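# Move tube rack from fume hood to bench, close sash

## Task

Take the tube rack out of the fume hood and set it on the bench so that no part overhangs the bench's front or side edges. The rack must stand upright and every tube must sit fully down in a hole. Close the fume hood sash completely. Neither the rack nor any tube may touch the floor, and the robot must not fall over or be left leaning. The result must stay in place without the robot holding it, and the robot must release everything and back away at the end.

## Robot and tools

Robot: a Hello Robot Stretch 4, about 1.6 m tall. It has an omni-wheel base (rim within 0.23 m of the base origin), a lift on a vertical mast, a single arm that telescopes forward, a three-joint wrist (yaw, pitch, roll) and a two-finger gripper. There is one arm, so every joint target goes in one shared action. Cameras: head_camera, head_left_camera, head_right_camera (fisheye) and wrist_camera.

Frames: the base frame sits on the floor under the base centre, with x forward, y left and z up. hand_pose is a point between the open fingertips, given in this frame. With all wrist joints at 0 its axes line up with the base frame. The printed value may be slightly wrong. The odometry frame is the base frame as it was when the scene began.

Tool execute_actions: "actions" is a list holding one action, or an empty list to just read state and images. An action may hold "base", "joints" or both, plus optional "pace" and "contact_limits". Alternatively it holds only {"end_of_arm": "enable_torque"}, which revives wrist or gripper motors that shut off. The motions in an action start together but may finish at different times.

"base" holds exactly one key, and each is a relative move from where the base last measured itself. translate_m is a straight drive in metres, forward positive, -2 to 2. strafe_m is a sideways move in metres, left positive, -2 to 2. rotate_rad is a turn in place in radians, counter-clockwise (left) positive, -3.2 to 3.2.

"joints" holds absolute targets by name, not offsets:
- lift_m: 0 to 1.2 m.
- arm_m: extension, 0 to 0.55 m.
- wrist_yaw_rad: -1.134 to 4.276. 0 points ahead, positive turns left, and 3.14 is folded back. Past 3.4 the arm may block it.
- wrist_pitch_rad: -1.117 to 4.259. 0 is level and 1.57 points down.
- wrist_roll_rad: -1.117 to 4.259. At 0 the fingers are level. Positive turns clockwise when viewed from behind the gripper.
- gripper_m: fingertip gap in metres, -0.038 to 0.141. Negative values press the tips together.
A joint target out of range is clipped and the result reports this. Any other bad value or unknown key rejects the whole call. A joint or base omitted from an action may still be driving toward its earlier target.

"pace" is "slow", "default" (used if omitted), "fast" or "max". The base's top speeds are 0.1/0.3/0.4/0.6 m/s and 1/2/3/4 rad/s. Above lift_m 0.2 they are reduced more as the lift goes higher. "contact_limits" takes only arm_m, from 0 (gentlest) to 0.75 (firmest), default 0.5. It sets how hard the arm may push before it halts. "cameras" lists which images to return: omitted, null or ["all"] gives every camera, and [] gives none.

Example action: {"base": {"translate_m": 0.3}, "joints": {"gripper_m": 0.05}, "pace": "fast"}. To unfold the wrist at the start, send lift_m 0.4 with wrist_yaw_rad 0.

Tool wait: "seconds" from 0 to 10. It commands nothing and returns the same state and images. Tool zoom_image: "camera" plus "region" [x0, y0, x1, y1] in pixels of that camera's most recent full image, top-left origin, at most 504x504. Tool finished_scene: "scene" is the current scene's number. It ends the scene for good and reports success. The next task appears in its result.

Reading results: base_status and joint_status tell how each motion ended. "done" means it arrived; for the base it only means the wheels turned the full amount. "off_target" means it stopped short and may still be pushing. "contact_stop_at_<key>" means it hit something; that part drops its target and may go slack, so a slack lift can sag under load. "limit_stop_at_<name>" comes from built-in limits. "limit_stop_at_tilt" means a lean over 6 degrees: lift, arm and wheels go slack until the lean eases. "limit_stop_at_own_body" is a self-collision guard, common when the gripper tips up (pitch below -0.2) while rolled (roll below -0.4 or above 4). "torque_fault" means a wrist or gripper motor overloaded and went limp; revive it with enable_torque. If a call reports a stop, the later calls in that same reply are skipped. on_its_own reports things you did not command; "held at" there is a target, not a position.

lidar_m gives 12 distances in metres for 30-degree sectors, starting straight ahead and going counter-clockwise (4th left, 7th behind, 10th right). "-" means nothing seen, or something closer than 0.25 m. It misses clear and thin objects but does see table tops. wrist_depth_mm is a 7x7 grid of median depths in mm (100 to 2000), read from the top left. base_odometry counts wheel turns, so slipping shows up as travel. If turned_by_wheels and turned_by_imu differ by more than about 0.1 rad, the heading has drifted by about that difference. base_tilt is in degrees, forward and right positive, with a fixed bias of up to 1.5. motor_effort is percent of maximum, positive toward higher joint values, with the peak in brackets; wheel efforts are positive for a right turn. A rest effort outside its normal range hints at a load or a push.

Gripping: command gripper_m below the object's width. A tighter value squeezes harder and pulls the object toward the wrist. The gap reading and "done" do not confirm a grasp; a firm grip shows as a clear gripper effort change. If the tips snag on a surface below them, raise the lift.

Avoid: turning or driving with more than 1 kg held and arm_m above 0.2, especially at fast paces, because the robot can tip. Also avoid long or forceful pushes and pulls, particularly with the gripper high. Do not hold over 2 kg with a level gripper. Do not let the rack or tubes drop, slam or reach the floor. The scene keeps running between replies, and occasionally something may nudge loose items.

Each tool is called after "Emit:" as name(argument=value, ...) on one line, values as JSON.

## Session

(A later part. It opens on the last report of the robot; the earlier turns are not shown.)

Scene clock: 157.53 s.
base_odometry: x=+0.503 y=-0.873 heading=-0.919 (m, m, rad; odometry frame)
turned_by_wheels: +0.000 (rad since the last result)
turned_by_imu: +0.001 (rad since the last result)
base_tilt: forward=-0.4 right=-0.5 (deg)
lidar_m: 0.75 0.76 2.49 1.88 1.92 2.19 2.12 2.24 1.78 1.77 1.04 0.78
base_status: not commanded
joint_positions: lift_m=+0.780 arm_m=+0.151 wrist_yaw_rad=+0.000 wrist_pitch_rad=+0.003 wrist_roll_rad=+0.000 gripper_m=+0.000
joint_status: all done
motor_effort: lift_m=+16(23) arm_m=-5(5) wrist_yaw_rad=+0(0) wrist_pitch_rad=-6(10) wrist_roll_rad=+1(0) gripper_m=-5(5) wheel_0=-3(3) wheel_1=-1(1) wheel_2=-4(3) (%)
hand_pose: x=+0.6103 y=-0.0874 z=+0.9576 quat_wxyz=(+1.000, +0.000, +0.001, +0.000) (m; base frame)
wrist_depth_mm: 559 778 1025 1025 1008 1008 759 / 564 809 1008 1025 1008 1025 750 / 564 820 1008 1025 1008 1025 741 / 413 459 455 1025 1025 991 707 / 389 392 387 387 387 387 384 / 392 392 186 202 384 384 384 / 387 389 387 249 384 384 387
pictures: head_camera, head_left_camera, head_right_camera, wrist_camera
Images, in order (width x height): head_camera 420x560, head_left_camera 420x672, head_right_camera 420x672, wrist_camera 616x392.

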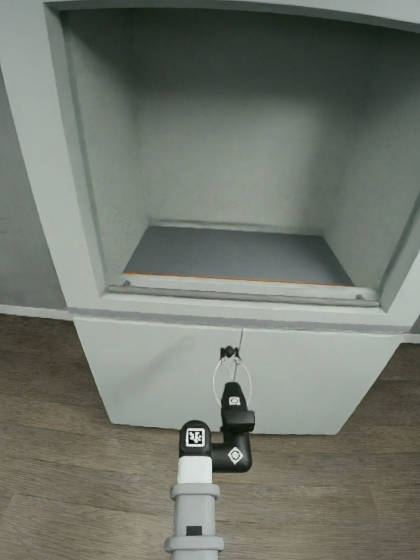

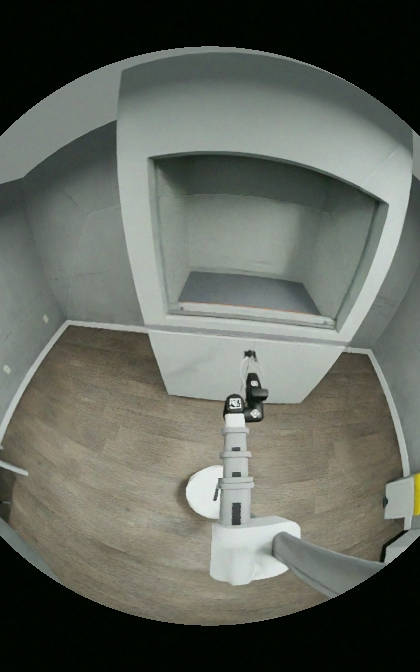

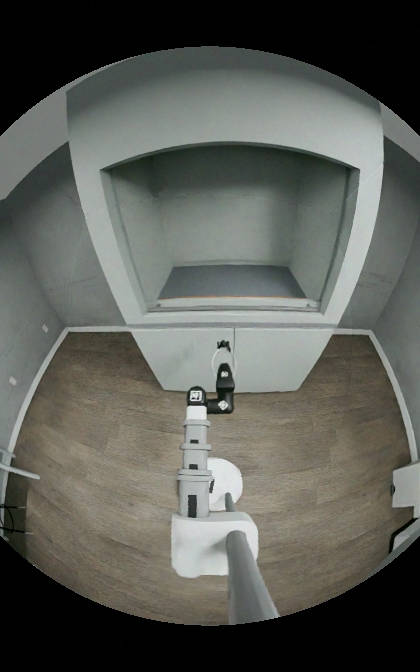

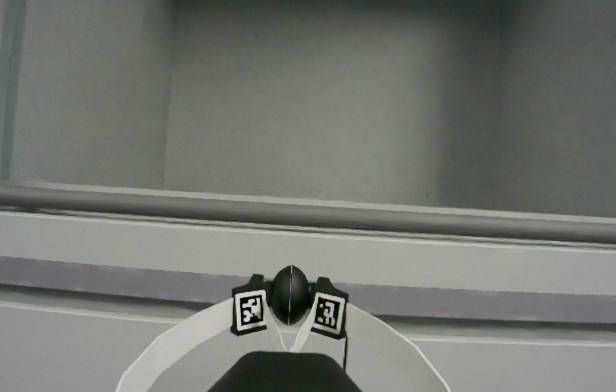

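Emit:
execute_actions(actions=[{"base":{"translate_m":-0.3},"joints":{"arm_m":0}}], cameras=[])

Emit:
execute_actions(actions=[{"base":{"rotate_rad":1.9}}], cameras=["head_camera"])

Emit:
zoom_image(camera="head_camera", region=[60,120,360,300])

Scene clock: 160.60 s.
base_odometry: x=+0.321 y=-0.635 heading=-0.920 (m, m, rad; odometry frame)
turned_by_wheels: +0.000 (rad since the last result)
turned_by_imu: +0.001 (rad since the last result)
base_tilt: forward=-0.2 right=-0.3 (deg)
lidar_m: 1.06 1.12 2.66 1.84 1.93 1.88 1.84 1.94 1.75 1.72 2.29 1.09
base_status: done
joint_positions: lift_m=+0.780 arm_m=+0.001 wrist_yaw_rad=+0.000 wrist_pitch_rad=+0.002 wrist_roll_rad=+0.000 gripper_m=+0.000
joint_status: all done
motor_effort: lift_m=+16(16) arm_m=-5(7) wrist_yaw_rad=+0(0) wrist_pitch_rad=-7(6) wrist_roll_rad=+1(1) gripper_m=-5(4) wheel_0=-2(4) wheel_1=-3(5) wheel_2=+2(15) (%)
hand_pose: x=+0.4603 y=-0.0874 z=+0.9577 quat_wxyz=(+1.000, +0.000, +0.001, +0.000) (m; base frame)
wrist_depth_mm: 1661 854 1464 1464 1464 1042 820 / 1661 878 1464 1464 1430 1042 820 / 1661 891 1499 1499 1430 1042 831 / 1661 842 904 1464 1430 946 820 / 1708 831 842 831 820 820 820 / 1618 831 187 202 831 820 820 / 1661 820 831 466 820 831 809
pictures: none
No camera images: the call's "cameras" was empty. Leave "cameras" out to get every camera's image.

Scene clock: 162.83 s.
base_odometry: x=+0.321 y=-0.635 heading=+0.980 (m, m, rad; odometry frame)
turned_by_wheels: +1.899 (rad since the last result)
turned_by_imu: +1.934 (rad since the last result)
base_tilt: forward=-0.3 right=-0.4 (deg)
lidar_m: 1.84 1.95 1.82 1.81 1.82 1.71 2.17 1.16 1.05 1.07 2.44 1.83
base_status: done
joint_positions: lift_m=+0.780 arm_m=+0.001 wrist_yaw_rad=+0.000 wrist_pitch_rad=+0.002 wrist_roll_rad=+0.000 gripper_m=+0.000
joint_status: not commanded
motor_effort: lift_m=+16(16) arm_m=-5(5) wrist_yaw_rad=-1(0) wrist_pitch_rad=-5(6) wrist_roll_rad=+1(1) gripper_m=-5(5) wheel_0=-4(9) wheel_1=-3(9) wheel_2=-3(13) (%)
hand_pose: x=+0.4603 y=-0.0874 z=+0.9577 quat_wxyz=(+1.000, +0.000, +0.001, +0.000) (m; base frame)
wrist_depth_mm: 1661 - - - - - - / 1708 - - - - - - / 1708 - - - - - - / 1756 - - - - - 1921 / 1708 - - 1863 - - 1983 / 1756 - 187 202 - - 1921 / 1756 1863 - - 1576 - 1921
pictures: head_camera
Images, in order (width x height): head_camera 420x560.

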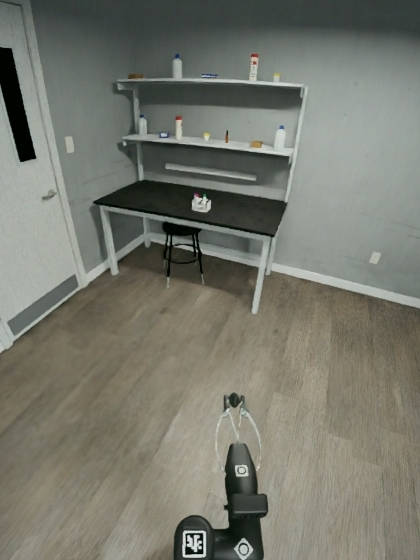

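Region (60, 120, 360, 300) of head_camera's 420x560 image, scaled by 1.680, with more detail than that image has; it fills the top 302 rows of this view, and the rest is white.

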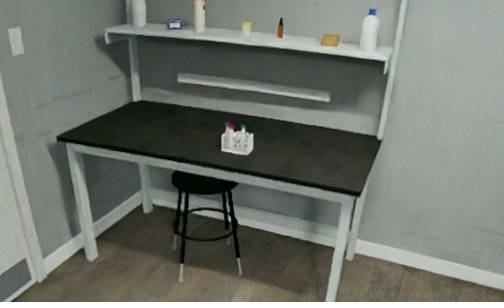

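Emit:
finished_scene(scene=1)

The scene is finished: the task was done.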